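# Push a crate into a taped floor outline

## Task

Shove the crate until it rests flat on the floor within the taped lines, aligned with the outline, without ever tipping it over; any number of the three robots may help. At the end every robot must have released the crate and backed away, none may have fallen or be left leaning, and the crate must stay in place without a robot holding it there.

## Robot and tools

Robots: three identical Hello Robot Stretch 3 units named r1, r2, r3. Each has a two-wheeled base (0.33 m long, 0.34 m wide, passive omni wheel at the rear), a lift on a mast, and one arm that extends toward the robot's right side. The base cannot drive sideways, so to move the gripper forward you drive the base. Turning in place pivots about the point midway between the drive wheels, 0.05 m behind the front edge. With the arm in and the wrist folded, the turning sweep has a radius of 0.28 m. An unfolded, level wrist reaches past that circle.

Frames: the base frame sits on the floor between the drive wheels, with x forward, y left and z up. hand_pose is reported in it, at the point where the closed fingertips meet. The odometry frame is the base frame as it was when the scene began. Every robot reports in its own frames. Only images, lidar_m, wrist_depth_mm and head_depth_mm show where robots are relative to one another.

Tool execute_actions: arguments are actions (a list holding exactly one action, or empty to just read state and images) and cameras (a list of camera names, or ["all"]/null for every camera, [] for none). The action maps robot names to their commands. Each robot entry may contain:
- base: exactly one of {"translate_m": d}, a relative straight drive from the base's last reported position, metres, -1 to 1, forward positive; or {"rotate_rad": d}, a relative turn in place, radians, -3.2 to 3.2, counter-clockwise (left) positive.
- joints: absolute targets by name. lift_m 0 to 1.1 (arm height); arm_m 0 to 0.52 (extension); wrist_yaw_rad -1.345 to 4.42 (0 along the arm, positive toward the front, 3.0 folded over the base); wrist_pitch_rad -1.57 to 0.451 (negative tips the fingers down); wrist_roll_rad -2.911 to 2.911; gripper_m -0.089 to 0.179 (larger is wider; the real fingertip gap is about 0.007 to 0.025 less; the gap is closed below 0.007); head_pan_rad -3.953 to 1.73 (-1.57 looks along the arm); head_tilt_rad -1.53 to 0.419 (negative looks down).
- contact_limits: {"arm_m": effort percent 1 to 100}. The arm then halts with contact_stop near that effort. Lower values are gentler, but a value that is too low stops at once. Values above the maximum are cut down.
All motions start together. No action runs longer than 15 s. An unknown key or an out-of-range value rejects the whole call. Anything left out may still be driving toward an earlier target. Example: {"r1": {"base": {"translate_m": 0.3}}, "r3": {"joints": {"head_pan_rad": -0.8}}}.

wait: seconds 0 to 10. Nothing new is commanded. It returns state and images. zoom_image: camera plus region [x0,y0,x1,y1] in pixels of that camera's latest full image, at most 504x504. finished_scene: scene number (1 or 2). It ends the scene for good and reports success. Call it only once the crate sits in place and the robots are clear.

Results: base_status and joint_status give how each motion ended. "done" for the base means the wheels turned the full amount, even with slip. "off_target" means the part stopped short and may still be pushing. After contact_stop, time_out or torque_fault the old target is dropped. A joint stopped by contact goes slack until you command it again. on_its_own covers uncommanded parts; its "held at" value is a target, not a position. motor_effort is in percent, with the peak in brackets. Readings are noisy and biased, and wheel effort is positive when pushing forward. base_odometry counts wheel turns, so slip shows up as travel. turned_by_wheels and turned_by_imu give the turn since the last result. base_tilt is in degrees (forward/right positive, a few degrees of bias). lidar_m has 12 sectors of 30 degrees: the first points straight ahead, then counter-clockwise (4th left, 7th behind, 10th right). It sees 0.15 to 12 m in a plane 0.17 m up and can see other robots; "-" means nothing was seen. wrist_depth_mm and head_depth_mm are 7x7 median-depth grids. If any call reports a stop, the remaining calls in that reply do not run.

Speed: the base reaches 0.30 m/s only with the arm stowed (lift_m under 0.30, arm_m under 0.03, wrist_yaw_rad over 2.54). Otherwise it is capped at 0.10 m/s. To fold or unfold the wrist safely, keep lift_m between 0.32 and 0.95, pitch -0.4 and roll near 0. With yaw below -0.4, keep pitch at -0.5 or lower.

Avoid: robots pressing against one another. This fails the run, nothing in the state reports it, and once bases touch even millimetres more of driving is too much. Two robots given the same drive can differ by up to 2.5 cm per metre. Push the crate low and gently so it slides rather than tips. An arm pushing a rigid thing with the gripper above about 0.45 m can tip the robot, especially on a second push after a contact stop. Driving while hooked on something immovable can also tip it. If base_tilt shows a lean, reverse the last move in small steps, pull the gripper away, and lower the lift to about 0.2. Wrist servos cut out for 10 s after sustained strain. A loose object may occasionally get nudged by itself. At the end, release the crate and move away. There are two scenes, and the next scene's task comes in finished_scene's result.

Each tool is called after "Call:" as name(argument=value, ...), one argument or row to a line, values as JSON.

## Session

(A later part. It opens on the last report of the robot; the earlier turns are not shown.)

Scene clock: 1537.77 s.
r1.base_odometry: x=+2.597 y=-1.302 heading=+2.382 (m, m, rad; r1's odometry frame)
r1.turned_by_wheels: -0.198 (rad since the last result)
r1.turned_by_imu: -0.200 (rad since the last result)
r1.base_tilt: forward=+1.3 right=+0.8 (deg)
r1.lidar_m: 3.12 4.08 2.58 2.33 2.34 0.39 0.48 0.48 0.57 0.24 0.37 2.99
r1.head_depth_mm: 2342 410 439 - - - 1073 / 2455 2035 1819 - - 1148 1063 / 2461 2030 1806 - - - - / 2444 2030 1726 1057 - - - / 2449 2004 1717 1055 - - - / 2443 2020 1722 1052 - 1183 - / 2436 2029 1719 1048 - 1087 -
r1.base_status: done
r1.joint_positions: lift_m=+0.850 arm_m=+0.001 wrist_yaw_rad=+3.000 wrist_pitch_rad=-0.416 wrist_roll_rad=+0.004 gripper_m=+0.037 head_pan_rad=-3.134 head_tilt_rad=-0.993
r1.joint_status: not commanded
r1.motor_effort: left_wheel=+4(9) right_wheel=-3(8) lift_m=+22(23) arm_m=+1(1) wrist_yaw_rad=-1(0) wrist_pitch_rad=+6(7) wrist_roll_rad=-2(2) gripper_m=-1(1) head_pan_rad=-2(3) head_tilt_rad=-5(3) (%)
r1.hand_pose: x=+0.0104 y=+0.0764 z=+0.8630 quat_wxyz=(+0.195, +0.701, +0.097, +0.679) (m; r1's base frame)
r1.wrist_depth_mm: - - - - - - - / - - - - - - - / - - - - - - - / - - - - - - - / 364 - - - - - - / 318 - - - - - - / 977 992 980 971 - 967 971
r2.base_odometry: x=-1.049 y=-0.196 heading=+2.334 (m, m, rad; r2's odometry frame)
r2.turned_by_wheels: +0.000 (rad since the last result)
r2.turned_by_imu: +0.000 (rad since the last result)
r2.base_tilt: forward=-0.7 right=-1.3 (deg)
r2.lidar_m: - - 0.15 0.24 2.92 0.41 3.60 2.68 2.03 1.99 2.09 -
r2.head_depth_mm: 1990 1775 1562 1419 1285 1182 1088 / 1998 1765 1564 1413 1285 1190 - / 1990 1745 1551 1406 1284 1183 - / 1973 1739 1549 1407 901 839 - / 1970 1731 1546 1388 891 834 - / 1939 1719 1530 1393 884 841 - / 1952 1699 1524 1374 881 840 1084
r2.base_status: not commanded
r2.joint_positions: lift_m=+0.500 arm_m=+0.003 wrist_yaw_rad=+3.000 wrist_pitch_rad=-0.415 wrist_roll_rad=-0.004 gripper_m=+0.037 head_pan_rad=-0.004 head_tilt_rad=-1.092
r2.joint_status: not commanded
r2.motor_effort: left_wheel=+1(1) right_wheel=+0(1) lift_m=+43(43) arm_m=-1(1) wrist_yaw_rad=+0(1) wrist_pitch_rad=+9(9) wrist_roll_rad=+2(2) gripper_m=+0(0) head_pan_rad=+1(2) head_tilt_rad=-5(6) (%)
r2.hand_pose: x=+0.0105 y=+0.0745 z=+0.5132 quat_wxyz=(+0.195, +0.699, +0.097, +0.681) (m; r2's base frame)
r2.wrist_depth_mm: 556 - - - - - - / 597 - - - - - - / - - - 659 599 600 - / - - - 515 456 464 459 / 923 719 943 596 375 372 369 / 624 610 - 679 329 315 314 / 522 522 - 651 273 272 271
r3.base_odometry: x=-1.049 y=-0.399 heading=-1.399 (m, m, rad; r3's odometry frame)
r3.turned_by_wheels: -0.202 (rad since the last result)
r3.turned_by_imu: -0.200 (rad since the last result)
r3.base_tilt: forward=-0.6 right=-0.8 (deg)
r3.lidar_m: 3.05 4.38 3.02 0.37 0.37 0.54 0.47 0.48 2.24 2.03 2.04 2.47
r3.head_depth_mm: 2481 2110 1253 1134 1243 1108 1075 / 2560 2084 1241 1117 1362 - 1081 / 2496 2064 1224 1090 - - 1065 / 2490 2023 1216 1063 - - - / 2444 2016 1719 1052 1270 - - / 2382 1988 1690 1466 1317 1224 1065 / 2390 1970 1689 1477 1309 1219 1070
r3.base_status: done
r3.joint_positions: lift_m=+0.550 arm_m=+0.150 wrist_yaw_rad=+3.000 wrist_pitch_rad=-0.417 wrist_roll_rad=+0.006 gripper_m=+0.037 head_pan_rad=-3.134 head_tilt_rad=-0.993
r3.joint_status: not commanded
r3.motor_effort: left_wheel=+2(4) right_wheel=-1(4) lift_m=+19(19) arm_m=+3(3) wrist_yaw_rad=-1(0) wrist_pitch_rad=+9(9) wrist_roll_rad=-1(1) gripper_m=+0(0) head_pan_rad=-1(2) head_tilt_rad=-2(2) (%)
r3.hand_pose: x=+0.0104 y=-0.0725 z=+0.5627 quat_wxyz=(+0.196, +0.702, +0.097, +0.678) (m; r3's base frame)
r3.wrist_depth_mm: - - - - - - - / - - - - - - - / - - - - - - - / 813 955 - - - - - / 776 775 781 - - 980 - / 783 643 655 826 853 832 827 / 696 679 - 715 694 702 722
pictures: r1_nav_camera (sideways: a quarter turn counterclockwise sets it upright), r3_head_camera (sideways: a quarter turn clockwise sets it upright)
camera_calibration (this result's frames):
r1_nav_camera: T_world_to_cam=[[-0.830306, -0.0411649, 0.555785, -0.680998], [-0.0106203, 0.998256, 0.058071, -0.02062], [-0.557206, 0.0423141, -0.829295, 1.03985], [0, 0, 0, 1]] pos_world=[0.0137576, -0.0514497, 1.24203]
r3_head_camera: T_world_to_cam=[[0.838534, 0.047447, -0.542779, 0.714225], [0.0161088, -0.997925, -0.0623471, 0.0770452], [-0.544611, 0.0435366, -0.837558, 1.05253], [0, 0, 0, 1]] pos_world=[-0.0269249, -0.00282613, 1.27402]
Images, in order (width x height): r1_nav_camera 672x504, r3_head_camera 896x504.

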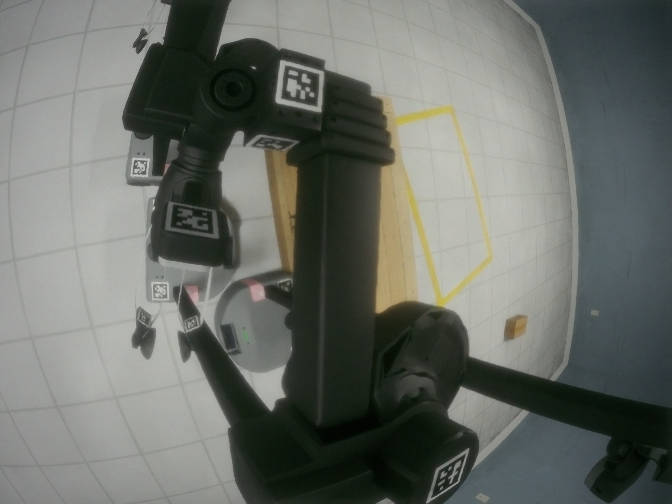

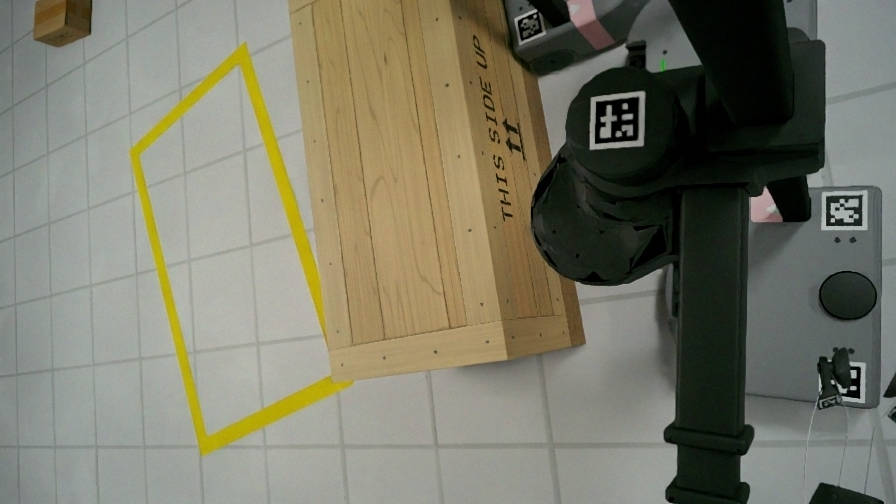

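Call:
execute_actions(
  actions=[
    {"r1":{"base":{"translate_m":0.26}},"r3":{"base":{"translate_m":0.16}}},
  ],
  cameras=[],
)

Call:
execute_actions(
  actions=[
    {"r1":{"base":{"rotate_rad":0.144}},"r3":{"base":{"rotate_rad":0.147}}},
  ],
  cameras=[],
)

Call:
execute_actions(
  actions=[
    {"r1":{"base":{"translate_m":-0.44}},"r3":{"base":{"translate_m":-0.345}}},
  ],
  cameras=["r1_nav_camera","r2_head_camera","r3_head_camera"],
)

Scene clock: 1557.43 s.
r1.base_odometry: x=+2.409 y=-1.123 heading=+2.382 (m, m, rad; r1's odometry frame)
r1.turned_by_wheels: +0.000 (rad since the last result)
r1.turned_by_imu: +0.000 (rad since the last result)
r1.base_tilt: forward=+1.2 right=+0.9 (deg)
r1.lidar_m: 2.86 4.14 2.63 2.37 2.39 0.76 0.64 0.73 0.25 0.25 2.42 2.94
r1.head_depth_mm: 601 2042 780 - - - 1072 / 2377 742 725 - - 1187 1057 / 2449 2040 1261 - - - - / 2449 2023 1208 1364 - - - / 2445 2016 1210 1323 - - - / 2446 2024 1204 1277 - 1060 - / 2446 2015 1207 1248 - 1035 -
r1.base_status: done
r1.joint_positions: lift_m=+0.850 arm_m=+0.001 wrist_yaw_rad=+3.000 wrist_pitch_rad=-0.416 wrist_roll_rad=+0.004 gripper_m=+0.037 head_pan_rad=-3.134 head_tilt_rad=-0.993
r1.joint_status: not commanded
r1.motor_effort: left_wheel=+3(9) right_wheel=-3(4) lift_m=+23(22) arm_m=+1(1) wrist_yaw_rad=+0(1) wrist_pitch_rad=+7(6) wrist_roll_rad=-2(2) gripper_m=-1(0) head_pan_rad=-3(3) head_tilt_rad=-4(4) (%)
r1.hand_pose: x=+0.0104 y=+0.0764 z=+0.8630 quat_wxyz=(+0.195, +0.701, +0.097, +0.679) (m; r1's base frame)
r1.wrist_depth_mm: - - - - - - - / - - - - - - - / - - - - - - - / - - - - - - - / - - - - - - - / - - - - - - - / - - 973 960 981 976 979
r2.base_odometry: x=-1.049 y=-0.196 heading=+2.334 (m, m, rad; r2's odometry frame)
r2.turned_by_wheels: +0.000 (rad since the last result)
r2.turned_by_imu: -0.002 (rad since the last result)
r2.base_tilt: forward=-0.7 right=-1.2 (deg)
r2.lidar_m: - - 0.15 0.23 0.81 0.67 3.60 2.69 2.04 1.99 2.10 -
r2.head_depth_mm: 1991 1781 1581 1415 1286 1184 1093 / 2019 1758 1555 1417 1281 1190 - / 1994 1752 1554 1400 1273 1183 - / 1988 1731 1548 1393 902 836 - / 1974 1720 1537 1391 888 833 - / 1954 1721 1524 1383 882 841 - / 1953 1714 1519 1379 880 839 1086
r2.base_status: not commanded
r2.joint_positions: lift_m=+0.500 arm_m=+0.003 wrist_yaw_rad=+3.000 wrist_pitch_rad=-0.415 wrist_roll_rad=-0.004 gripper_m=+0.037 head_pan_rad=-0.004 head_tilt_rad=-1.092
r2.joint_status: not commanded
r2.motor_effort: left_wheel=+0(0) right_wheel=+0(0) lift_m=+44(43) arm_m=-1(1) wrist_yaw_rad=+1(0) wrist_pitch_rad=+9(9) wrist_roll_rad=+2(2) gripper_m=+0(0) head_pan_rad=+2(2) head_tilt_rad=-5(6) (%)
r2.hand_pose: x=+0.0105 y=+0.0745 z=+0.5132 quat_wxyz=(+0.195, +0.699, +0.097, +0.681) (m; r2's base frame)
r2.wrist_depth_mm: - - - - - - - / - - - - - - - / - - - 638 602 585 - / 865 - - 516 465 455 451 / 744 787 987 605 375 371 367 / 643 772 - 691 326 314 311 / 595 680 - 627 275 273 272
r3.base_odometry: x=-1.022 y=-0.557 heading=-1.399 (m, m, rad; r3's odometry frame)
r3.turned_by_wheels: +0.000 (rad since the last result)
r3.turned_by_imu: -0.001 (rad since the last result)
r3.base_tilt: forward=-0.6 right=-0.7 (deg)
r3.lidar_m: 2.90 4.23 3.02 0.36 2.76 0.72 0.63 3.54 2.21 2.00 2.01 2.45
r3.head_depth_mm: 2517 2130 1253 1297 1326 1262 948 / 2549 2084 1236 1345 1400 - 943 / 2521 2056 1226 1277 - - 1055 / 2477 2035 1217 1213 - - - / 2456 2016 1207 1200 1326 - - / 2416 1995 1693 1486 1319 1225 1064 / 2393 1967 1688 1476 1316 1212 1073
r3.base_status: done
r3.joint_positions: lift_m=+0.550 arm_m=+0.150 wrist_yaw_rad=+3.000 wrist_pitch_rad=-0.417 wrist_roll_rad=+0.006 gripper_m=+0.037 head_pan_rad=-3.134 head_tilt_rad=-0.993
r3.joint_status: not commanded
r3.motor_effort: left_wheel=+1(5) right_wheel=-1(2) lift_m=+19(19) arm_m=+3(3) wrist_yaw_rad=-1(0) wrist_pitch_rad=+9(8) wrist_roll_rad=-1(1) gripper_m=+0(0) head_pan_rad=-3(1) head_tilt_rad=-2(2) (%)
r3.hand_pose: x=+0.0104 y=-0.0725 z=+0.5627 quat_wxyz=(+0.196, +0.702, +0.097, +0.678) (m; r3's base frame)
r3.wrist_depth_mm: - - - - - - - / - - - - - - - / - - - - - - - / 931 - - - - - - / 806 927 775 945 984 963 - / 805 776 642 754 853 848 839 / 712 706 - 703 689 699 715
pictures: none
No camera images: the call's "cameras" was empty. Leave "cameras" out to get every camera's image.

Scene clock: 1558.73 s.
r1.base_odometry: x=+2.409 y=-1.123 heading=+2.526 (m, m, rad; r1's odometry frame)
r1.turned_by_wheels: +0.144 (rad since the last result)
r1.turned_by_imu: +0.145 (rad since the last result)
r1.base_tilt: forward=+1.2 right=+0.9 (deg)
r1.lidar_m: 2.86 3.48 2.49 2.37 2.44 0.64 0.73 0.74 0.27 0.36 2.47 3.31
r1.head_depth_mm: 2464 1986 724 - - - 1073 / 2471 2018 1281 - - 1182 1057 / 2434 2021 1263 - - - - / 2464 2018 1211 1341 - - - / 2446 2016 1207 1345 - - - / 2441 2025 1205 1341 - 1045 - / 2431 2011 1717 1499 - 995 -
r1.base_status: done
r1.joint_positions: lift_m=+0.850 arm_m=+0.001 wrist_yaw_rad=+3.000 wrist_pitch_rad=-0.416 wrist_roll_rad=+0.004 gripper_m=+0.037 head_pan_rad=-3.134 head_tilt_rad=-0.993
r1.joint_status: not commanded
r1.motor_effort: left_wheel=-2(8) right_wheel=+2(6) lift_m=+22(22) arm_m=+1(1) wrist_yaw_rad=+1(0) wrist_pitch_rad=+7(7) wrist_roll_rad=-2(2) gripper_m=+0(1) head_pan_rad=-3(2) head_tilt_rad=-4(5) (%)
r1.hand_pose: x=+0.0104 y=+0.0764 z=+0.8630 quat_wxyz=(+0.195, +0.701, +0.097, +0.679) (m; r1's base frame)
r1.wrist_depth_mm: - - - - - - - / - - - - - - - / - - - - - - - / - - - - - - - / - - - - - - - / - - - - - - - / 846 987 984 981 990 991 972
r2.base_odometry: x=-1.049 y=-0.196 heading=+2.334 (m, m, rad; r2's odometry frame)
r2.turned_by_wheels: +0.000 (rad since the last result)
r2.turned_by_imu: +0.000 (rad since the last result)
r2.base_tilt: forward=-0.7 right=-1.1 (deg)
r2.lidar_m: - - 0.15 0.23 0.81 0.65 3.59 2.68 2.04 1.99 2.10 -
r2.head_depth_mm: 1993 1781 1569 1413 1295 1179 1092 / 2006 1771 1561 1410 1284 1190 - / 2006 1756 1556 1410 1274 1178 - / 1988 1731 1550 1402 904 843 - / 1964 1728 1537 1397 888 834 - / 1941 1711 1536 1386 882 842 - / 1963 1719 1532 1358 880 839 1085
r2.base_status: not commanded
r2.joint_positions: lift_m=+0.500 arm_m=+0.003 wrist_yaw_rad=+3.000 wrist_pitch_rad=-0.415 wrist_roll_rad=-0.004 gripper_m=+0.037 head_pan_rad=-0.004 head_tilt_rad=-1.092
r2.joint_status: not commanded
r2.motor_effort: left_wheel=+0(0) right_wheel=-1(1) lift_m=+43(43) arm_m=-1(1) wrist_yaw_rad=+0(0) wrist_pitch_rad=+9(9) wrist_roll_rad=+2(2) gripper_m=+0(0) head_pan_rad=+2(2) head_tilt_rad=-6(6) (%)
r2.hand_pose: x=+0.0105 y=+0.0745 z=+0.5132 quat_wxyz=(+0.195, +0.699, +0.097, +0.681) (m; r2's base frame)
r2.wrist_depth_mm: - - - - - - - / - - - - - - - / - - - 649 593 597 - / 846 - - 516 464 460 449 / 729 787 - 601 379 379 373 / 626 798 - 681 328 316 317 / 589 692 - 634 275 271 272
r3.base_odometry: x=-1.022 y=-0.557 heading=-1.252 (m, m, rad; r3's odometry frame)
r3.turned_by_wheels: +0.147 (rad since the last result)
r3.turned_by_imu: +0.145 (rad since the last result)
r3.base_tilt: forward=-0.7 right=-0.8 (deg)
r3.lidar_m: 2.90 4.03 0.38 0.36 0.80 0.67 0.63 2.93 2.10 2.00 2.06 2.76
r3.head_depth_mm: 2587 2110 1252 1225 1345 1266 953 / 2546 2078 1237 1203 1405 - 945 / 2520 2061 1232 1185 - - 1042 / 2481 2046 1219 1167 - - - / 2433 2019 1697 1464 1326 - - / 2397 2001 1709 1492 1320 1222 1066 / 2407 1968 1686 1474 1315 1210 1066
r3.base_status: done
r3.joint_positions: lift_m=+0.550 arm_m=+0.150 wrist_yaw_rad=+3.000 wrist_pitch_rad=-0.417 wrist_roll_rad=+0.006 gripper_m=+0.037 head_pan_rad=-3.134 head_tilt_rad=-0.993
r3.joint_status: not commanded
r3.motor_effort: left_wheel=-1(4) right_wheel=+3(6) lift_m=+19(19) arm_m=+3(3) wrist_yaw_rad=+0(1) wrist_pitch_rad=+9(9) wrist_roll_rad=-1(1) gripper_m=-1(0) head_pan_rad=-1(1) head_tilt_rad=-2(2) (%)
r3.hand_pose: x=+0.0104 y=-0.0725 z=+0.5627 quat_wxyz=(+0.196, +0.702, +0.097, +0.678) (m; r3's base frame)
r3.wrist_depth_mm: - - - - - - - / - - - - - - - / - - - - - - - / 871 970 - - - - - / 855 904 824 759 979 963 - / 815 792 672 643 871 841 826 / 695 708 - 701 696 713 708
pictures: none
No camera images: the call's "cameras" was empty. Leave "cameras" out to get every camera's image.

Scene clock: 1564.60 s.
r1.base_odometry: x=+2.768 y=-1.377 heading=+2.525 (m, m, rad; r1's odometry frame)
r1.turned_by_wheels: +0.000 (rad since the last result)
r1.turned_by_imu: -0.003 (rad since the last result)
r1.base_tilt: forward=+1.2 right=+0.8 (deg)
r1.lidar_m: 3.27 3.47 2.47 2.36 0.27 0.31 0.29 0.30 0.39 0.24 2.48 3.31
r1.head_depth_mm: 2472 2026 1818 - - - 966 / 2454 2038 1823 - - 1021 1047 / 2451 2012 1802 - - - - / 2445 2030 1737 1058 - - - / 2442 2018 1721 1052 - - - / 2441 2033 1728 1058 - 1103 - / 2459 2025 1713 1053 - 1041 -
r1.base_status: done
r1.joint_positions: lift_m=+0.850 arm_m=+0.001 wrist_yaw_rad=+3.000 wrist_pitch_rad=-0.416 wrist_roll_rad=+0.004 gripper_m=+0.037 head_pan_rad=-3.134 head_tilt_rad=-0.993
r1.joint_status: not commanded
r1.motor_effort: left_wheel=-2(9) right_wheel=+2(2) lift_m=+22(22) arm_m=+1(1) wrist_yaw_rad=+0(1) wrist_pitch_rad=+7(7) wrist_roll_rad=-2(2) gripper_m=+0(0) head_pan_rad=-3(3) head_tilt_rad=-4(4) (%)
r1.hand_pose: x=+0.0104 y=+0.0764 z=+0.8630 quat_wxyz=(+0.195, +0.701, +0.097, +0.679) (m; r1's base frame)
r1.wrist_depth_mm: - - - - - - - / 241 - - - - - - / 250 - - - - - - / 277 322 428 - - - - / - 304 - - - - - / - 337 - - - - - / 613 597 807 964 986 983 970
r2.base_odometry: x=-1.049 y=-0.196 heading=+2.334 (m, m, rad; r2's odometry frame)
r2.turned_by_wheels: +0.000 (rad since the last result)
r2.turned_by_imu: -0.002 (rad since the last result)
r2.base_tilt: forward=-0.7 right=-1.1 (deg)
r2.lidar_m: - - 0.15 0.23 0.27 3.58 3.61 2.68 2.03 1.99 2.10 -
r2.head_depth_mm: 1976 1769 1583 1420 1290 1181 1089 / 2008 1769 1557 1414 1274 1191 - / 1988 1749 1557 1405 1276 1187 - / 1971 1714 1543 1393 899 839 - / 1974 1731 1538 1387 887 833 - / 1949 1719 1524 1382 887 841 - / 1931 1714 1527 1380 881 838 951
r2.base_status: not commanded
r2.joint_positions: lift_m=+0.500 arm_m=+0.003 wrist_yaw_rad=+3.000 wrist_pitch_rad=-0.415 wrist_roll_rad=-0.004 gripper_m=+0.037 head_pan_rad=-0.004 head_tilt_rad=-1.092
r2.joint_status: not commanded
r2.motor_effort: left_wheel=+0(0) right_wheel=+0(1) lift_m=+43(43) arm_m=-1(1) wrist_yaw_rad=+0(0) wrist_pitch_rad=+9(9) wrist_roll_rad=+2(2) gripper_m=+0(0) head_pan_rad=+2(1) head_tilt_rad=-6(6) (%)
r2.hand_pose: x=+0.0105 y=+0.0745 z=+0.5132 quat_wxyz=(+0.195, +0.699, +0.097, +0.681) (m; r2's base frame)
r2.wrist_depth_mm: - - - - - - - / 240 - - - - - - / 251 - - 632 610 580 - / 275 - 862 514 465 459 446 / 907 308 758 608 377 373 368 / 816 338 - 639 326 313 313 / 702 385 - 516 274 271 272
r3.base_odometry: x=-1.130 y=-0.229 heading=-1.252 (m, m, rad; r3's odometry frame)
r3.turned_by_wheels: +0.000 (rad since the last result)
r3.turned_by_imu: -0.001 (rad since the last result)
r3.base_tilt: forward=-0.6 right=-0.9 (deg)
r3.lidar_m: 3.23 4.00 2.87 0.35 0.44 0.31 0.29 2.96 2.11 2.01 2.07 2.76
r3.head_depth_mm: 2587 2109 1783 1088 978 1161 992 / 2550 2088 1768 1076 984 - 1009 / 2515 2061 1752 1067 - - 1050 / 2471 2048 1734 1062 - - - / 2462 2032 1720 1443 1290 - - / 2424 1994 1715 1494 1320 1223 1063 / 2370 1980 1680 1473 1313 1210 1073
r3.base_status: done
r3.joint_positions: lift_m=+0.550 arm_m=+0.150 wrist_yaw_rad=+3.000 wrist_pitch_rad=-0.417 wrist_roll_rad=+0.006 gripper_m=+0.037 head_pan_rad=-3.134 head_tilt_rad=-0.993
r3.joint_status: not commanded
r3.motor_effort: left_wheel=-2(4) right_wheel=+3(2) lift_m=+19(19) arm_m=+3(3) wrist_yaw_rad=+0(1) wrist_pitch_rad=+9(8) wrist_roll_rad=-1(1) gripper_m=+0(0) head_pan_rad=-2(0) head_tilt_rad=-2(2) (%)
r3.hand_pose: x=+0.0104 y=-0.0725 z=+0.5627 quat_wxyz=(+0.196, +0.702, +0.097, +0.678) (m; r3's base frame)
r3.wrist_depth_mm: - - - - - - - / - - - - - - - / 700 782 - - - - - / 526 783 939 - - - - / 448 708 755 969 990 - - / 419 626 627 821 874 826 848 / 420 616 - 698 690 699 734
pictures: r1_nav_camera (sideways: a quarter turn counterclockwise sets it upright), r2_head_camera (sideways: a quarter turn clockwise sets it upright), r3_head_camera (sideways: a quarter turn clockwise sets it upright)
camera_calibration (this result's frames):
r1_nav_camera: T_world_to_cam=[[-0.830306, -0.0411647, 0.555785, -0.680998], [-0.0106201, 0.998256, 0.058071, -0.02062], [-0.557206, 0.0423142, -0.829295, 1.03985], [0, 0, 0, 1]] pos_world=[0.0137576, -0.0514497, 1.24203]
r2_head_camera: T_world_to_cam=[[-0.903177, -0.00440513, -0.429246, 0.579454], [0.0189956, 0.998558, -0.0502164, 0.062663], [0.428848, -0.0535081, -0.901791, 1.12635], [0, 0, 0, 1]] pos_world=[0.039126, 0.000248921, 1.26761]
r3_head_camera: T_world_to_cam=[[0.838534, 0.0474472, -0.542779, 0.714225], [0.0161091, -0.997925, -0.0623471, 0.0770452], [-0.544611, 0.0435365, -0.837558, 1.05253], [0, 0, 0, 1]] pos_world=[-0.0269249, -0.00282613, 1.27402]
Images, in order (width x height): r1_nav_camera 672x504, r2_head_camera 896x504, r3_head_camera 896x504.

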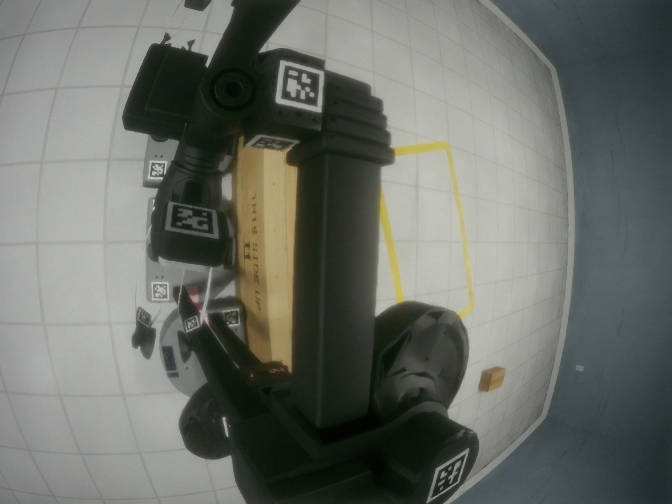

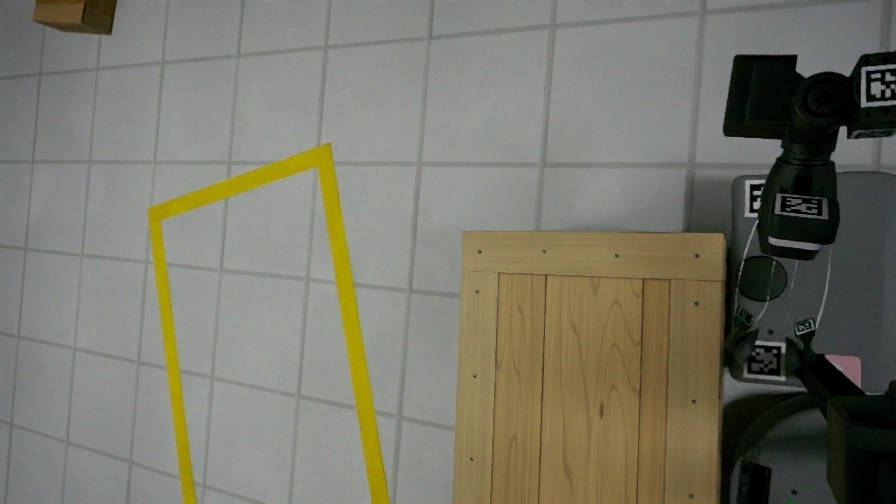

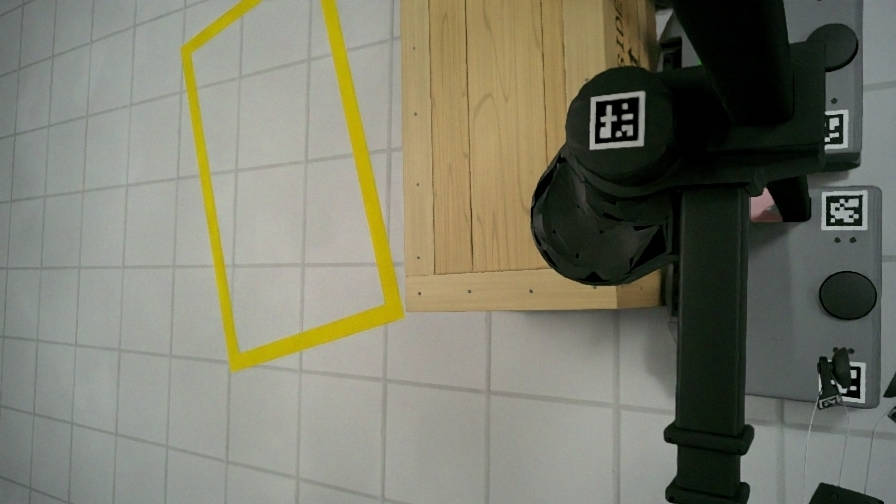

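Call:
execute_actions(
  actions=[
    {"r1":{"base":{"translate_m":-0.21}},"r2":{"base":{"translate_m":0.198}},"r3":{"base":{"translate_m":-0.21}}},
  ],
  cameras=["r1_nav_camera","r2_head_camera","r3_head_camera"],
)

Scene clock: 1573.27 s.
r1.base_odometry: x=+2.939 y=-1.498 heading=+2.525 (m, m, rad; r1's odometry frame)
r1.turned_by_wheels: +0.000 (rad since the last result)
r1.turned_by_imu: +0.038 (rad since the last result)
r1.base_tilt: forward=+1.3 right=+0.9 (deg)
r1.lidar_m: 3.49 3.33 2.44 2.36 0.25 0.29 0.28 0.29 0.25 0.24 2.50 3.47
r1.head_depth_mm: 2460 2032 1807 - - - 952 / 2463 2021 1828 - - 1015 949 / 2443 2034 1798 - - - - / 2440 2032 1728 1054 - - - / 2440 2023 1735 1056 - - - / 2450 2038 1717 1055 - 1061 - / 2434 2020 1721 1077 - 1036 -
r1.base_status: translate_m off_target (by the wheels' count: -0.2096 of -0.2100)
r1.joint_positions: lift_m=+0.850 arm_m=+0.001 wrist_yaw_rad=+3.000 wrist_pitch_rad=-0.416 wrist_roll_rad=+0.004 gripper_m=+0.037 head_pan_rad=-3.134 head_tilt_rad=-0.993
r1.joint_status: not commanded
r1.on_its_own: left_wheel is at rest, and its effort (-67) is outside its rest range (-18 to +18); right_wheel is at rest, and its effort (-45) is outside its rest range (-18 to +18)
r1.motor_effort: left_wheel=-67(100) right_wheel=-45(88) lift_m=+22(22) arm_m=+1(1) wrist_yaw_rad=-1(0) wrist_pitch_rad=+6(7) wrist_roll_rad=-2(2) gripper_m=+0(0) head_pan_rad=-2(3) head_tilt_rad=-4(3) (%)
r1.hand_pose: x=+0.0104 y=+0.0764 z=+0.8631 quat_wxyz=(+0.195, +0.702, +0.097, +0.679) (m; r1's base frame)
r1.wrist_depth_mm: 207 - - - - - - / 218 - - - - - - / 239 - - - - - - / - 276 339 - - - - / - 296 - - - - - / - 325 - - - - - / 613 593 522 928 973 991 964
r2.base_odometry: x=-1.186 y=-0.053 heading=+2.334 (m, m, rad; r2's odometry frame)
r2.turned_by_wheels: +0.000 (rad since the last result)
r2.turned_by_imu: -0.005 (rad since the last result)
r2.base_tilt: forward=-0.6 right=-1.1 (deg)
r2.lidar_m: - - 0.15 0.21 0.26 3.78 3.76 2.70 2.05 2.00 2.10 -
r2.head_depth_mm: 1989 1773 1581 1412 1286 1184 1095 / 2008 1759 1568 1414 1280 1195 - / 1993 1737 1552 1401 1285 1184 - / 1996 1732 1557 1397 903 837 - / 1958 1706 1537 1390 887 824 - / 1961 1715 1529 1377 884 831 - / 1942 1707 1528 1374 880 830 955
r2.base_status: done
r2.joint_positions: lift_m=+0.500 arm_m=+0.003 wrist_yaw_rad=+3.000 wrist_pitch_rad=-0.416 wrist_roll_rad=-0.004 gripper_m=+0.037 head_pan_rad=-0.004 head_tilt_rad=-1.092
r2.joint_status: not commanded
r2.motor_effort: left_wheel=+3(64) right_wheel=+8(43) lift_m=+43(43) arm_m=-1(1) wrist_yaw_rad=+0(1) wrist_pitch_rad=+9(10) wrist_roll_rad=+2(2) gripper_m=+0(0) head_pan_rad=+2(1) head_tilt_rad=-5(5) (%)
r2.hand_pose: x=+0.0105 y=+0.0744 z=+0.5131 quat_wxyz=(+0.195, +0.699, +0.097, +0.681) (m; r2's base frame)
r2.wrist_depth_mm: - - - - - - - / 219 - - - - - - / 239 - - 653 596 587 - / 260 - 893 511 460 460 453 / 899 288 765 559 375 376 368 / 795 320 - 618 322 313 308 / 692 369 - 514 265 272 272
r3.base_odometry: x=-1.196 y=-0.030 heading=-1.252 (m, m, rad; r3's odometry frame)
r3.turned_by_wheels: +0.000 (rad since the last result)
r3.turned_by_imu: +0.034 (rad since the last result)
r3.base_tilt: forward=-0.5 right=-0.8 (deg)
r3.lidar_m: 3.42 3.85 2.84 0.36 0.40 0.29 0.28 2.86 2.08 2.02 2.10 2.87
r3.head_depth_mm: 2569 2107 1782 1085 961 1135 962 / 2551 2086 1774 1078 986 - 955 / 2511 2054 1748 1069 - - 1049 / 2478 2040 1736 1061 - - - / 2445 2007 1715 1474 1309 - - / 2417 2002 1701 1485 1324 1221 1069 / 2382 1978 1693 1475 1311 1212 1073
r3.base_status: translate_m off_target (by the wheels' count: -0.2096 of -0.2100)
r3.joint_positions: lift_m=+0.550 arm_m=+0.150 wrist_yaw_rad=+3.000 wrist_pitch_rad=-0.417 wrist_roll_rad=+0.006 gripper_m=+0.037 head_pan_rad=-3.135 head_tilt_rad=-0.994
r3.joint_status: not commanded
r3.on_its_own: left_wheel is at rest, and its effort (-31) is outside its rest range (-18 to +18); right_wheel is at rest, and its effort (-35) is outside its rest range (-18 to +18)
r3.motor_effort: left_wheel=-31(67) right_wheel=-35(63) lift_m=+19(19) arm_m=+2(3) wrist_yaw_rad=-1(2) wrist_pitch_rad=+9(9) wrist_roll_rad=-1(1) gripper_m=-1(0) head_pan_rad=-1(2) head_tilt_rad=-2(2) (%)
r3.hand_pose: x=+0.0104 y=-0.0725 z=+0.5627 quat_wxyz=(+0.196, +0.702, +0.097, +0.678) (m; r3's base frame)
r3.wrist_depth_mm: - - - - - - - / - - - - - - - / 713 824 - - - - - / 528 703 967 - - - - / 436 667 785 990 986 - - / 395 604 646 797 859 833 818 / 387 572 - 722 684 710 714
pictures: r1_nav_camera (sideways: a quarter turn counterclockwise sets it upright), r2_head_camera (sideways: a quarter turn clockwise sets it upright), r3_head_camera (sideways: a quarter turn clockwise sets it upright)
camera_calibration (this result's frames):
r1_nav_camera: T_world_to_cam=[[-0.830312, -0.041043, 0.555785, -0.680998], [-0.0104737, 0.998258, 0.058071, -0.0206209], [-0.5572, 0.0423959, -0.829295, 1.03985], [0, 0, 0, 1]] pos_world=[0.0137501, -0.0514508, 1.24203]
r2_head_camera: T_world_to_cam=[[-0.903177, -0.0044051, -0.429246, 0.579454], [0.0189956, 0.998558, -0.0502164, 0.062663], [0.428848, -0.0535081, -0.901791, 1.12635], [0, 0, 0, 1]] pos_world=[0.039126, 0.00024892, 1.26761]
r3_head_camera: T_world_to_cam=[[0.838695, 0.0473985, -0.542534, 0.713906], [0.016068, -0.997925, -0.0623444, 0.077042], [-0.544364, 0.0435705, -0.837717, 1.05273], [0, 0, 0, 1]] pos_world=[-0.026917, -0.00282412, 1.27401]
Images, in order (width x height): r1_nav_camera 672x504, r2_head_camera 896x504, r3_head_camera 896x504.

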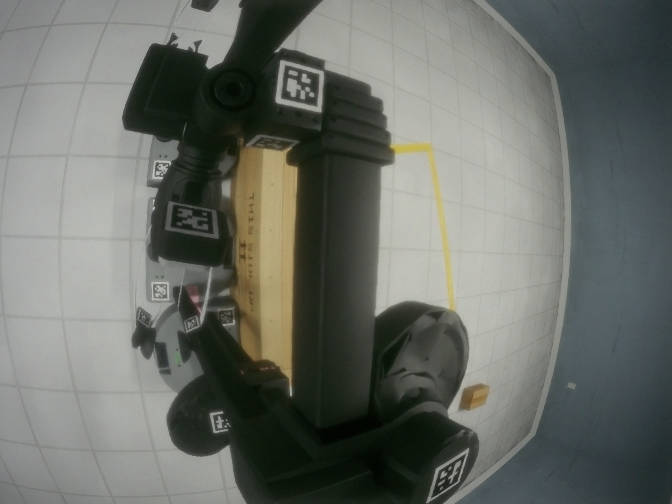

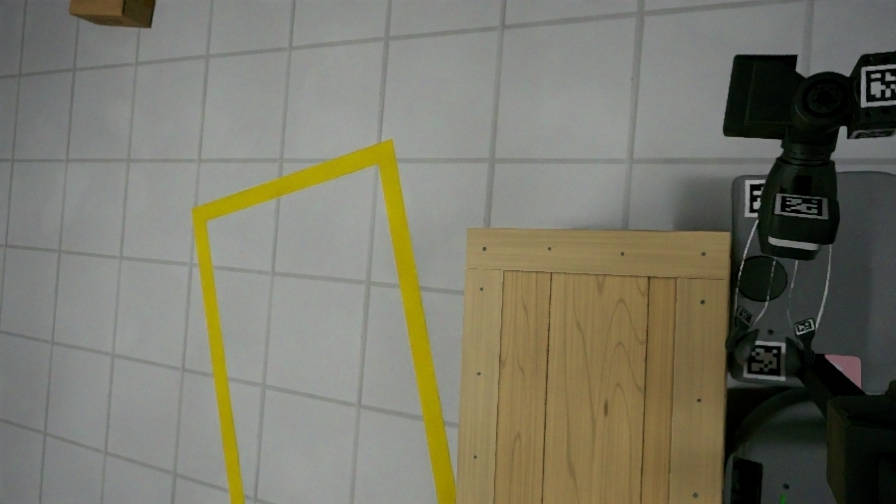

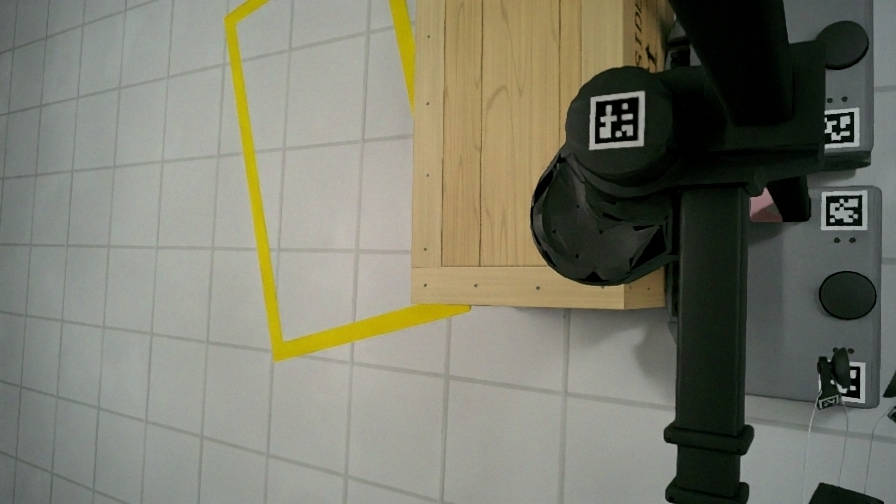

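Call:
execute_actions(
  actions=[
    {"r1":{"base":{"translate_m":0.012}},"r2":{"base":{"translate_m":-0.004}},"r3":{"base":{"translate_m":0.012}}},
  ],
  cameras=[],
)

Call:
execute_actions(
  actions=[
    {"r1":{"base":{"rotate_rad":-0.05}},"r3":{"base":{"rotate_rad":-0.05}}},
  ],
  cameras=[],
)

Call:
execute_actions(
  actions=[
    {"r1":{"base":{"translate_m":-0.2}},"r2":{"base":{"translate_m":0.12}},"r3":{"base":{"translate_m":-0.2}}},
  ],
  cameras=["r1_nav_camera","r2_head_camera","r3_head_camera"],
)

Scene clock: 1695.57 s.
r1.base_odometry: x=+2.929 y=-1.491 heading=+2.525 (m, m, rad; r1's odometry frame)
r1.turned_by_wheels: +0.000 (rad since the last result)
r1.turned_by_imu: -0.001 (rad since the last result)
r1.base_tilt: forward=+1.2 right=+0.8 (deg)
r1.lidar_m: 3.49 3.32 2.44 2.36 0.26 0.30 0.29 0.30 0.25 0.24 2.51 3.46
r1.head_depth_mm: 2464 2028 1807 - - - 967 / 2455 2025 1830 - - 1006 951 / 2447 2036 1810 - - - - / 2446 2033 1740 1055 - - - / 2442 2012 1723 1057 - - - / 2424 2012 1717 1055 - 1061 - / 2455 2030 1718 1068 - 1042 -
r1.base_status: done
r1.joint_positions: lift_m=+0.850 arm_m=+0.001 wrist_yaw_rad=+3.000 wrist_pitch_rad=-0.416 wrist_roll_rad=+0.004 gripper_m=+0.037 head_pan_rad=-3.134 head_tilt_rad=-0.993
r1.joint_status: not commanded
r1.motor_effort: left_wheel=+0(63) right_wheel=+0(44) lift_m=+22(22) arm_m=+1(1) wrist_yaw_rad=+0(1) wrist_pitch_rad=+6(7) wrist_roll_rad=-2(2) gripper_m=+0(0) head_pan_rad=-3(3) head_tilt_rad=-4(4) (%)
r1.hand_pose: x=+0.0104 y=+0.0764 z=+0.8631 quat_wxyz=(+0.195, +0.702, +0.097, +0.679) (m; r1's base frame)
r1.wrist_depth_mm: 218 - - - - - - / 225 - - - - - - / 240 - - - - - - / - 281 359 - - - - / - 295 - - - - - / - 323 - - - - - / 618 599 818 966 998 982 969
r2.base_odometry: x=-1.184 y=-0.056 heading=+2.334 (m, m, rad; r2's odometry frame)
r2.turned_by_wheels: +0.000 (rad since the last result)
r2.turned_by_imu: -0.001 (rad since the last result)
r2.base_tilt: forward=-0.8 right=-1.2 (deg)
r2.lidar_m: - - 0.15 0.23 0.26 3.78 3.76 2.70 2.05 2.00 2.11 -
r2.head_depth_mm: 2028 1777 1567 1423 1292 1184 1094 / 2017 1757 1563 1414 1283 1192 - / 2003 1744 1562 1400 1272 1183 - / 1964 1735 1548 1392 904 839 - / 1960 1739 1551 1379 888 825 - / 1950 1716 1527 1382 884 832 - / 1946 1715 1512 1382 878 838 949
r2.base_status: done
r2.joint_positions: lift_m=+0.500 arm_m=+0.003 wrist_yaw_rad=+3.000 wrist_pitch_rad=-0.416 wrist_roll_rad=-0.004 gripper_m=+0.037 head_pan_rad=-0.004 head_tilt_rad=-1.092
r2.joint_status: not commanded
r2.motor_effort: left_wheel=+1(5) right_wheel=+0(6) lift_m=+43(43) arm_m=-1(1) wrist_yaw_rad=+0(1) wrist_pitch_rad=+9(10) wrist_roll_rad=+2(2) gripper_m=+0(0) head_pan_rad=+2(2) head_tilt_rad=-5(5) (%)
r2.hand_pose: x=+0.0105 y=+0.0744 z=+0.5131 quat_wxyz=(+0.195, +0.699, +0.097, +0.681) (m; r2's base frame)
r2.wrist_depth_mm: - - - - - - - / 229 - - - - - - / 239 - - 658 588 590 - / 263 - 857 515 453 459 456 / 899 296 756 591 374 376 371 / 800 321 - 637 325 314 312 / 698 371 - 510 270 272 272
r3.base_odometry: x=-1.192 y=-0.041 heading=-1.252 (m, m, rad; r3's odometry frame)
r3.turned_by_wheels: +0.000 (rad since the last result)
r3.turned_by_imu: -0.001 (rad since the last result)
r3.base_tilt: forward=-0.6 right=-0.8 (deg)
r3.lidar_m: 3.43 3.89 2.83 0.35 0.42 0.30 0.29 2.86 2.09 2.02 2.09 2.87
r3.head_depth_mm: 2575 2104 1786 1082 977 1135 964 / 2552 2091 1770 1079 984 - 958 / 2503 2075 1739 1066 - - 1048 / 2471 2032 1733 1057 - - - / 2436 2019 1711 1470 1305 - - / 2423 2005 1700 1486 1319 1224 1068 / 2385 1991 1696 1469 1315 1209 1072
r3.base_status: done
r3.joint_positions: lift_m=+0.550 arm_m=+0.150 wrist_yaw_rad=+3.000 wrist_pitch_rad=-0.417 wrist_roll_rad=+0.006 gripper_m=+0.037 head_pan_rad=-3.135 head_tilt_rad=-0.994
r3.joint_status: not commanded
r3.motor_effort: left_wheel=+0(30) right_wheel=+1(34) lift_m=+20(19) arm_m=+2(2) wrist_yaw_rad=-2(0) wrist_pitch_rad=+9(9) wrist_roll_rad=-1(1) gripper_m=+1(1) head_pan_rad=-2(0) head_tilt_rad=-2(2) (%)
r3.hand_pose: x=+0.0104 y=-0.0725 z=+0.5627 quat_wxyz=(+0.196, +0.702, +0.097, +0.678) (m; r3's base frame)
r3.wrist_depth_mm: - - - - - - - / - - - - - - - / 699 822 - - - - - / 532 732 946 - - - - / 450 695 784 986 980 - - / 414 615 641 793 866 824 831 / 410 595 - 713 675 707 730
pictures: none
No camera images: the call's "cameras" was empty. Leave "cameras" out to get every camera's image.

Scene clock: 1696.87 s.
r1.base_odometry: x=+2.929 y=-1.491 heading=+2.475 (m, m, rad; r1's odometry frame)
r1.turned_by_wheels: -0.050 (rad since the last result)
r1.turned_by_imu: -0.051 (rad since the last result)
r1.base_tilt: forward=+1.2 right=+0.8 (deg)
r1.lidar_m: 3.48 3.51 2.48 2.36 0.26 0.28 0.29 0.29 0.38 0.24 2.47 3.28
r1.head_depth_mm: 2467 2015 1809 - - - 970 / 2451 2027 1827 - - 1006 1050 / 2428 2029 1803 - - - - / 2455 2026 1732 1056 - - - / 2409 2007 1726 1053 - - - / 2433 2007 1723 1056 - 1139 - / 2447 2013 1721 1052 - 1039 -
r1.base_status: done
r1.joint_positions: lift_m=+0.850 arm_m=+0.001 wrist_yaw_rad=+3.000 wrist_pitch_rad=-0.416 wrist_roll_rad=+0.004 gripper_m=+0.037 head_pan_rad=-3.134 head_tilt_rad=-0.993
r1.joint_status: not commanded
r1.motor_effort: left_wheel=+3(9) right_wheel=-2(6) lift_m=+22(22) arm_m=+1(1) wrist_yaw_rad=+0(1) wrist_pitch_rad=+6(7) wrist_roll_rad=-2(2) gripper_m=+0(0) head_pan_rad=-2(2) head_tilt_rad=-4(4) (%)
r1.hand_pose: x=+0.0104 y=+0.0764 z=+0.8631 quat_wxyz=(+0.195, +0.702, +0.097, +0.679) (m; r1's base frame)
r1.wrist_depth_mm: - - - - - - - / - - - - - - - / 235 - - - - - - / 257 540 437 - - - - / - 297 - - - - - / - 315 - - - - - / 611 488 813 968 956 996 957
r2.base_odometry: x=-1.184 y=-0.056 heading=+2.334 (m, m, rad; r2's odometry frame)
r2.turned_by_wheels: +0.000 (rad since the last result)
r2.turned_by_imu: +0.000 (rad since the last result)
r2.base_tilt: forward=-0.7 right=-1.1 (deg)
r2.lidar_m: - - 0.15 0.23 0.26 3.76 3.78 2.70 2.05 2.00 2.11 -
r2.head_depth_mm: 2036 1773 1580 1418 1282 1193 1092 / 2008 1753 1567 1404 1282 1192 - / 1985 1749 1557 1400 1284 1185 - / 1988 1736 1548 1399 902 839 - / 1968 1726 1541 1396 888 824 - / 1962 1714 1533 1381 886 833 - / 1941 1705 1523 1373 884 839 950
r2.base_status: not commanded
r2.joint_positions: lift_m=+0.500 arm_m=+0.003 wrist_yaw_rad=+3.000 wrist_pitch_rad=-0.416 wrist_roll_rad=-0.004 gripper_m=+0.037 head_pan_rad=-0.004 head_tilt_rad=-1.092
r2.joint_status: not commanded
r2.motor_effort: left_wheel=+1(0) right_wheel=+0(0) lift_m=+43(43) arm_m=-1(1) wrist_yaw_rad=+0(0) wrist_pitch_rad=+10(9) wrist_roll_rad=+2(2) gripper_m=+0(0) head_pan_rad=+1(2) head_tilt_rad=-5(5) (%)
r2.hand_pose: x=+0.0105 y=+0.0744 z=+0.5131 quat_wxyz=(+0.195, +0.699, +0.097, +0.681) (m; r2's base frame)
r2.wrist_depth_mm: - - - - - - - / 238 - - - - - - / 248 - - 640 604 587 - / 258 - 861 510 454 459 455 / 287 305 788 598 376 373 366 / 780 319 - 615 325 313 313 / 702 368 - 520 274 273 270
r3.base_odometry: x=-1.192 y=-0.041 heading=-1.302 (m, m, rad; r3's odometry frame)
r3.turned_by_wheels: -0.050 (rad since the last result)
r3.turned_by_imu: -0.050 (rad since the last result)
r3.base_tilt: forward=-0.5 right=-0.8 (deg)
r3.lidar_m: 3.42 4.06 2.88 0.35 0.45 0.31 0.29 3.00 2.09 2.01 2.07 2.73
r3.head_depth_mm: 2566 2099 1785 1084 984 1150 988 / 2553 2101 1768 1075 984 - 1009 / 2505 2067 1745 1071 - - 1052 / 2472 2033 1731 1063 - - - / 2435 2023 1725 1449 1283 - - / 2396 1988 1704 1487 1324 1226 1069 / 2404 1984 1681 1476 1309 1210 1072
r3.base_status: done
r3.joint_positions: lift_m=+0.550 arm_m=+0.150 wrist_yaw_rad=+3.000 wrist_pitch_rad=-0.417 wrist_roll_rad=+0.006 gripper_m=+0.037 head_pan_rad=-3.135 head_tilt_rad=-0.994
r3.joint_status: not commanded
r3.motor_effort: left_wheel=+2(5) right_wheel=-1(3) lift_m=+20(20) arm_m=+2(2) wrist_yaw_rad=-1(1) wrist_pitch_rad=+9(9) wrist_roll_rad=-1(1) gripper_m=+0(0) head_pan_rad=-2(1) head_tilt_rad=-2(1) (%)
r3.hand_pose: x=+0.0104 y=-0.0725 z=+0.5627 quat_wxyz=(+0.196, +0.702, +0.097, +0.678) (m; r3's base frame)
r3.wrist_depth_mm: - - - - - - - / - - - - - - - / 708 796 - - - - - / 522 823 933 - - - - / 443 733 788 973 992 994 - / 416 623 640 818 858 814 845 / 417 611 - 696 701 713 720
pictures: none
No camera images: the call's "cameras" was empty. Leave "cameras" out to get every camera's image.

Scene clock: 1701.20 s.
r1.base_odometry: x=+3.086 y=-1.615 heading=+2.475 (m, m, rad; r1's odometry frame)
r1.turned_by_wheels: +0.000 (rad since the last result)
r1.turned_by_imu: +0.095 (rad since the last result)
r1.base_tilt: forward=+1.2 right=+0.8 (deg)
r1.lidar_m: 3.63 3.16 2.41 2.35 0.36 0.28 0.28 0.30 0.25 0.36 2.55 3.63
r1.head_depth_mm: 2444 2035 1807 - - - 916 / 2463 2025 1830 - - 1037 938 / 2459 2024 1797 - - - - / 2449 2018 1734 1054 - - - / 2439 2013 1718 1057 - - - / 2448 2019 1727 1052 - 1052 - / 2445 2014 1724 1072 - 1016 -
r1.base_status: translate_m off_target (by the wheels' count: -0.1996 of -0.2000)
r1.joint_positions: lift_m=+0.850 arm_m=+0.001 wrist_yaw_rad=+3.000 wrist_pitch_rad=-0.417 wrist_roll_rad=+0.004 gripper_m=+0.037 head_pan_rad=-3.134 head_tilt_rad=-0.993
r1.joint_status: not commanded
r1.on_its_own: left_wheel is at rest, and its effort (-63) is outside its rest range (-18 to +18); right_wheel is at rest, and its effort (-45) is outside its rest range (-18 to +18)
r1.motor_effort: left_wheel=-63(100) right_wheel=-45(87) lift_m=+22(23) arm_m=+1(1) wrist_yaw_rad=+0(0) wrist_pitch_rad=+6(7) wrist_roll_rad=-2(2) gripper_m=+0(0) head_pan_rad=-2(2) head_tilt_rad=-4(4) (%)
r1.hand_pose: x=+0.0104 y=+0.0764 z=+0.8630 quat_wxyz=(+0.195, +0.701, +0.097, +0.679) (m; r1's base frame)
r1.wrist_depth_mm: - - - - - - - / - - - - - - - / - - - - - - - / - - 323 456 - - - / - 303 - 373 - - - / - 670 - - - - - / 610 613 796 883 972 970 979
r2.base_odometry: x=-1.267 y=+0.031 heading=+2.334 (m, m, rad; r2's odometry frame)
r2.turned_by_wheels: +0.000 (rad since the last result)
r2.turned_by_imu: -0.008 (rad since the last result)
r2.base_tilt: forward=-0.7 right=-1.2 (deg)
r2.lidar_m: - - 0.15 0.32 2.90 3.89 3.87 2.73 2.05 2.00 2.11 2.98
r2.head_depth_mm: 2020 1763 1575 1418 1287 1191 1092 / 2019 1764 1578 1411 1280 1195 - / 2012 1761 1553 1411 1276 1184 - / 1979 1732 1546 1399 901 849 - / 1993 1719 1548 1398 888 836 - / 1942 1715 1523 972 886 839 - / 1939 1705 1525 966 880 919 954
r2.base_status: done
r2.joint_positions: lift_m=+0.500 arm_m=+0.003 wrist_yaw_rad=+3.000 wrist_pitch_rad=-0.416 wrist_roll_rad=-0.004 gripper_m=+0.037 head_pan_rad=-0.004 head_tilt_rad=-1.092
r2.joint_status: not commanded
r2.motor_effort: left_wheel=+1(73) right_wheel=-1(39) lift_m=+43(43) arm_m=-1(1) wrist_yaw_rad=+0(1) wrist_pitch_rad=+10(9) wrist_roll_rad=+2(2) gripper_m=+0(1) head_pan_rad=+2(2) head_tilt_rad=-6(5) (%)
r2.hand_pose: x=+0.0105 y=+0.0744 z=+0.5131 quat_wxyz=(+0.195, +0.699, +0.097, +0.681) (m; r2's base frame)
r2.wrist_depth_mm: 198 - - - - - - / - - - - - - - / - - - 779 596 596 - / - - 832 828 462 449 451 / 970 286 758 773 374 370 370 / 818 768 - 618 328 313 313 / 673 670 - 514 273 273 271
r3.base_odometry: x=-1.245 y=+0.151 heading=-1.302 (m, m, rad; r3's odometry frame)
r3.turned_by_wheels: +0.000 (rad since the last result)
r3.turned_by_imu: +0.078 (rad since the last result)
r3.base_tilt: forward=-0.6 right=-0.8 (deg)
r3.lidar_m: 3.58 3.77 2.81 0.36 0.37 0.28 0.28 2.78 2.04 2.02 2.11 2.97
r3.head_depth_mm: 2592 2120 1785 1087 960 986 958 / 2549 2078 1765 1079 978 - 942 / 2501 2068 1750 1062 - - 1050 / 2479 2045 1729 1059 - - - / 2453 2018 1720 1497 1287 - - / 2404 1989 1694 1496 1317 1219 1066 / 2378 1981 1687 1475 1305 1214 1069
r3.base_status: translate_m off_target (by the wheels' count: -0.1996 of -0.2000)
r3.joint_positions: lift_m=+0.550 arm_m=+0.150 wrist_yaw_rad=+3.000 wrist_pitch_rad=-0.417 wrist_roll_rad=+0.006 gripper_m=+0.037 head_pan_rad=-3.135 head_tilt_rad=-0.994
r3.joint_status: not commanded
r3.on_its_own: left_wheel is at rest, and its effort (-35) is outside its rest range (-18 to +18); right_wheel is at rest, and its effort (-44) is outside its rest range (-18 to +18)
r3.motor_effort: left_wheel=-35(61) right_wheel=-44(64) lift_m=+19(19) arm_m=+2(3) wrist_yaw_rad=-1(2) wrist_pitch_rad=+9(9) wrist_roll_rad=-1(1) gripper_m=+0(0) head_pan_rad=-2(1) head_tilt_rad=-1(2) (%)
r3.hand_pose: x=+0.0104 y=-0.0725 z=+0.5628 quat_wxyz=(+0.195, +0.702, +0.097, +0.678) (m; r3's base frame)
r3.wrist_depth_mm: - - 670 - - - - / - - - - - - - / 710 765 760 - - - - / 526 598 930 - - - - / 426 594 790 934 - 990 - / 377 577 640 678 844 827 847 / 378 536 - 688 684 715 731
pictures: r1_nav_camera (sideways: a quarter turn counterclockwise sets it upright), r2_head_camera (sideways: a quarter turn clockwise sets it upright), r3_head_camera (sideways: a quarter turn clockwise sets it upright)
camera_calibration (this result's frames):
r1_nav_camera: T_world_to_cam=[[-0.830306, -0.0409627, 0.5558, -0.681018], [-0.0103763, 0.998259, 0.0580711, -0.0206216], [-0.557211, 0.0424496, -0.829285, 1.03984], [0, 0, 0, 1]] pos_world=[0.013744, -0.0514516, 1.24203]
r2_head_camera: T_world_to_cam=[[-0.903164, -0.00436598, -0.429274, 0.57949], [0.0190405, 0.998557, -0.050216, 0.0626621], [0.428873, -0.0535269, -0.901777, 1.12633], [0, 0, 0, 1]] pos_world=[0.039127, 0.000247483, 1.26761]
r3_head_camera: T_world_to_cam=[[0.838708, 0.0471858, -0.542533, 0.713904], [0.015815, -0.997929, -0.0623444, 0.0770435], [-0.544351, 0.0437086, -0.837718, 1.05274], [0, 0, 0, 1]] pos_world=[-0.0269176, -0.00281574, 1.27401]
Images, in order (width x height): r1_nav_camera 672x504, r2_head_camera 896x504, r3_head_camera 896x504.

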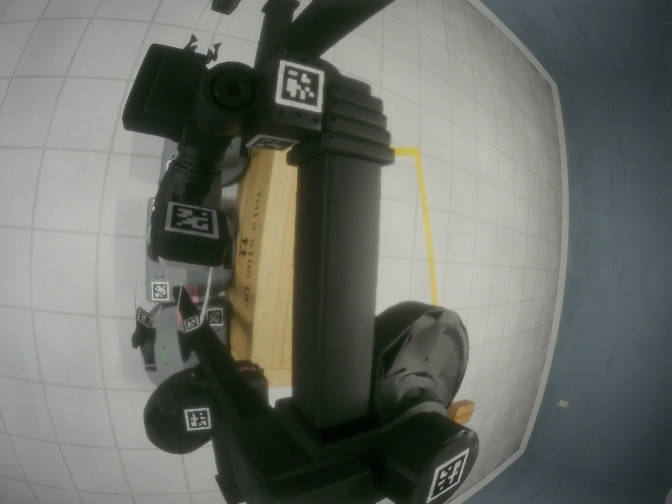

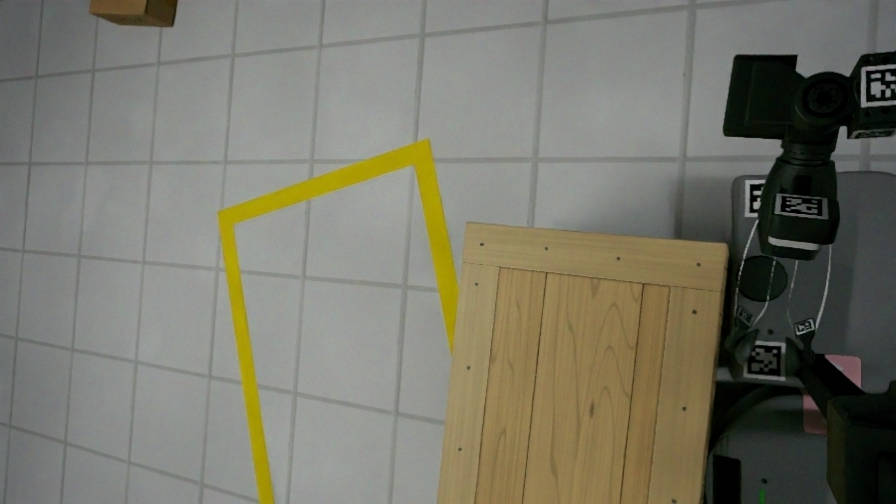

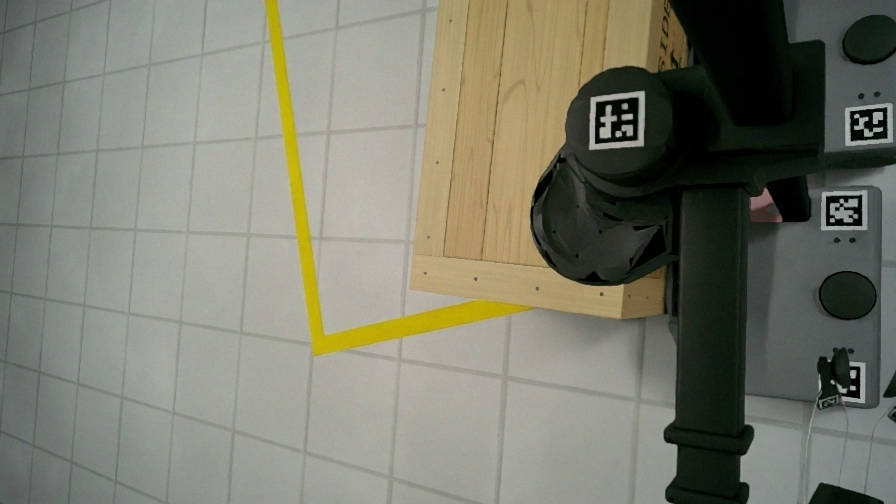

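Call:
zoom_image(
  camera="r2_head_camera",
  region=[640, 300, 896, 504],
)

Call:
zoom_image(
  camera="r1_nav_camera",
  region=[110, 240, 300, 400],
)

Region (640, 300, 896, 504) of r2_head_camera's 896x504 image, scaled by 1.969, with more detail than that image has; it fills the top 402 rows of this view, and the rest is white.

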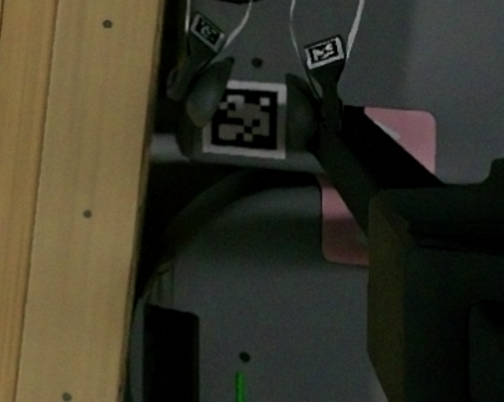

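Region (110, 240, 300, 400) of r1_nav_camera's 672x504 image, scaled by 2.653, with more detail than that image has; it fills the top 424 rows of this view, and the rest is white.

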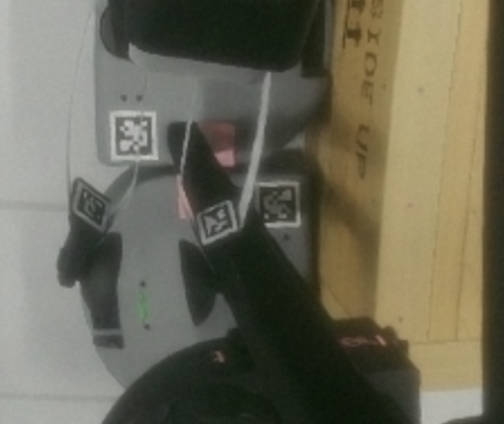

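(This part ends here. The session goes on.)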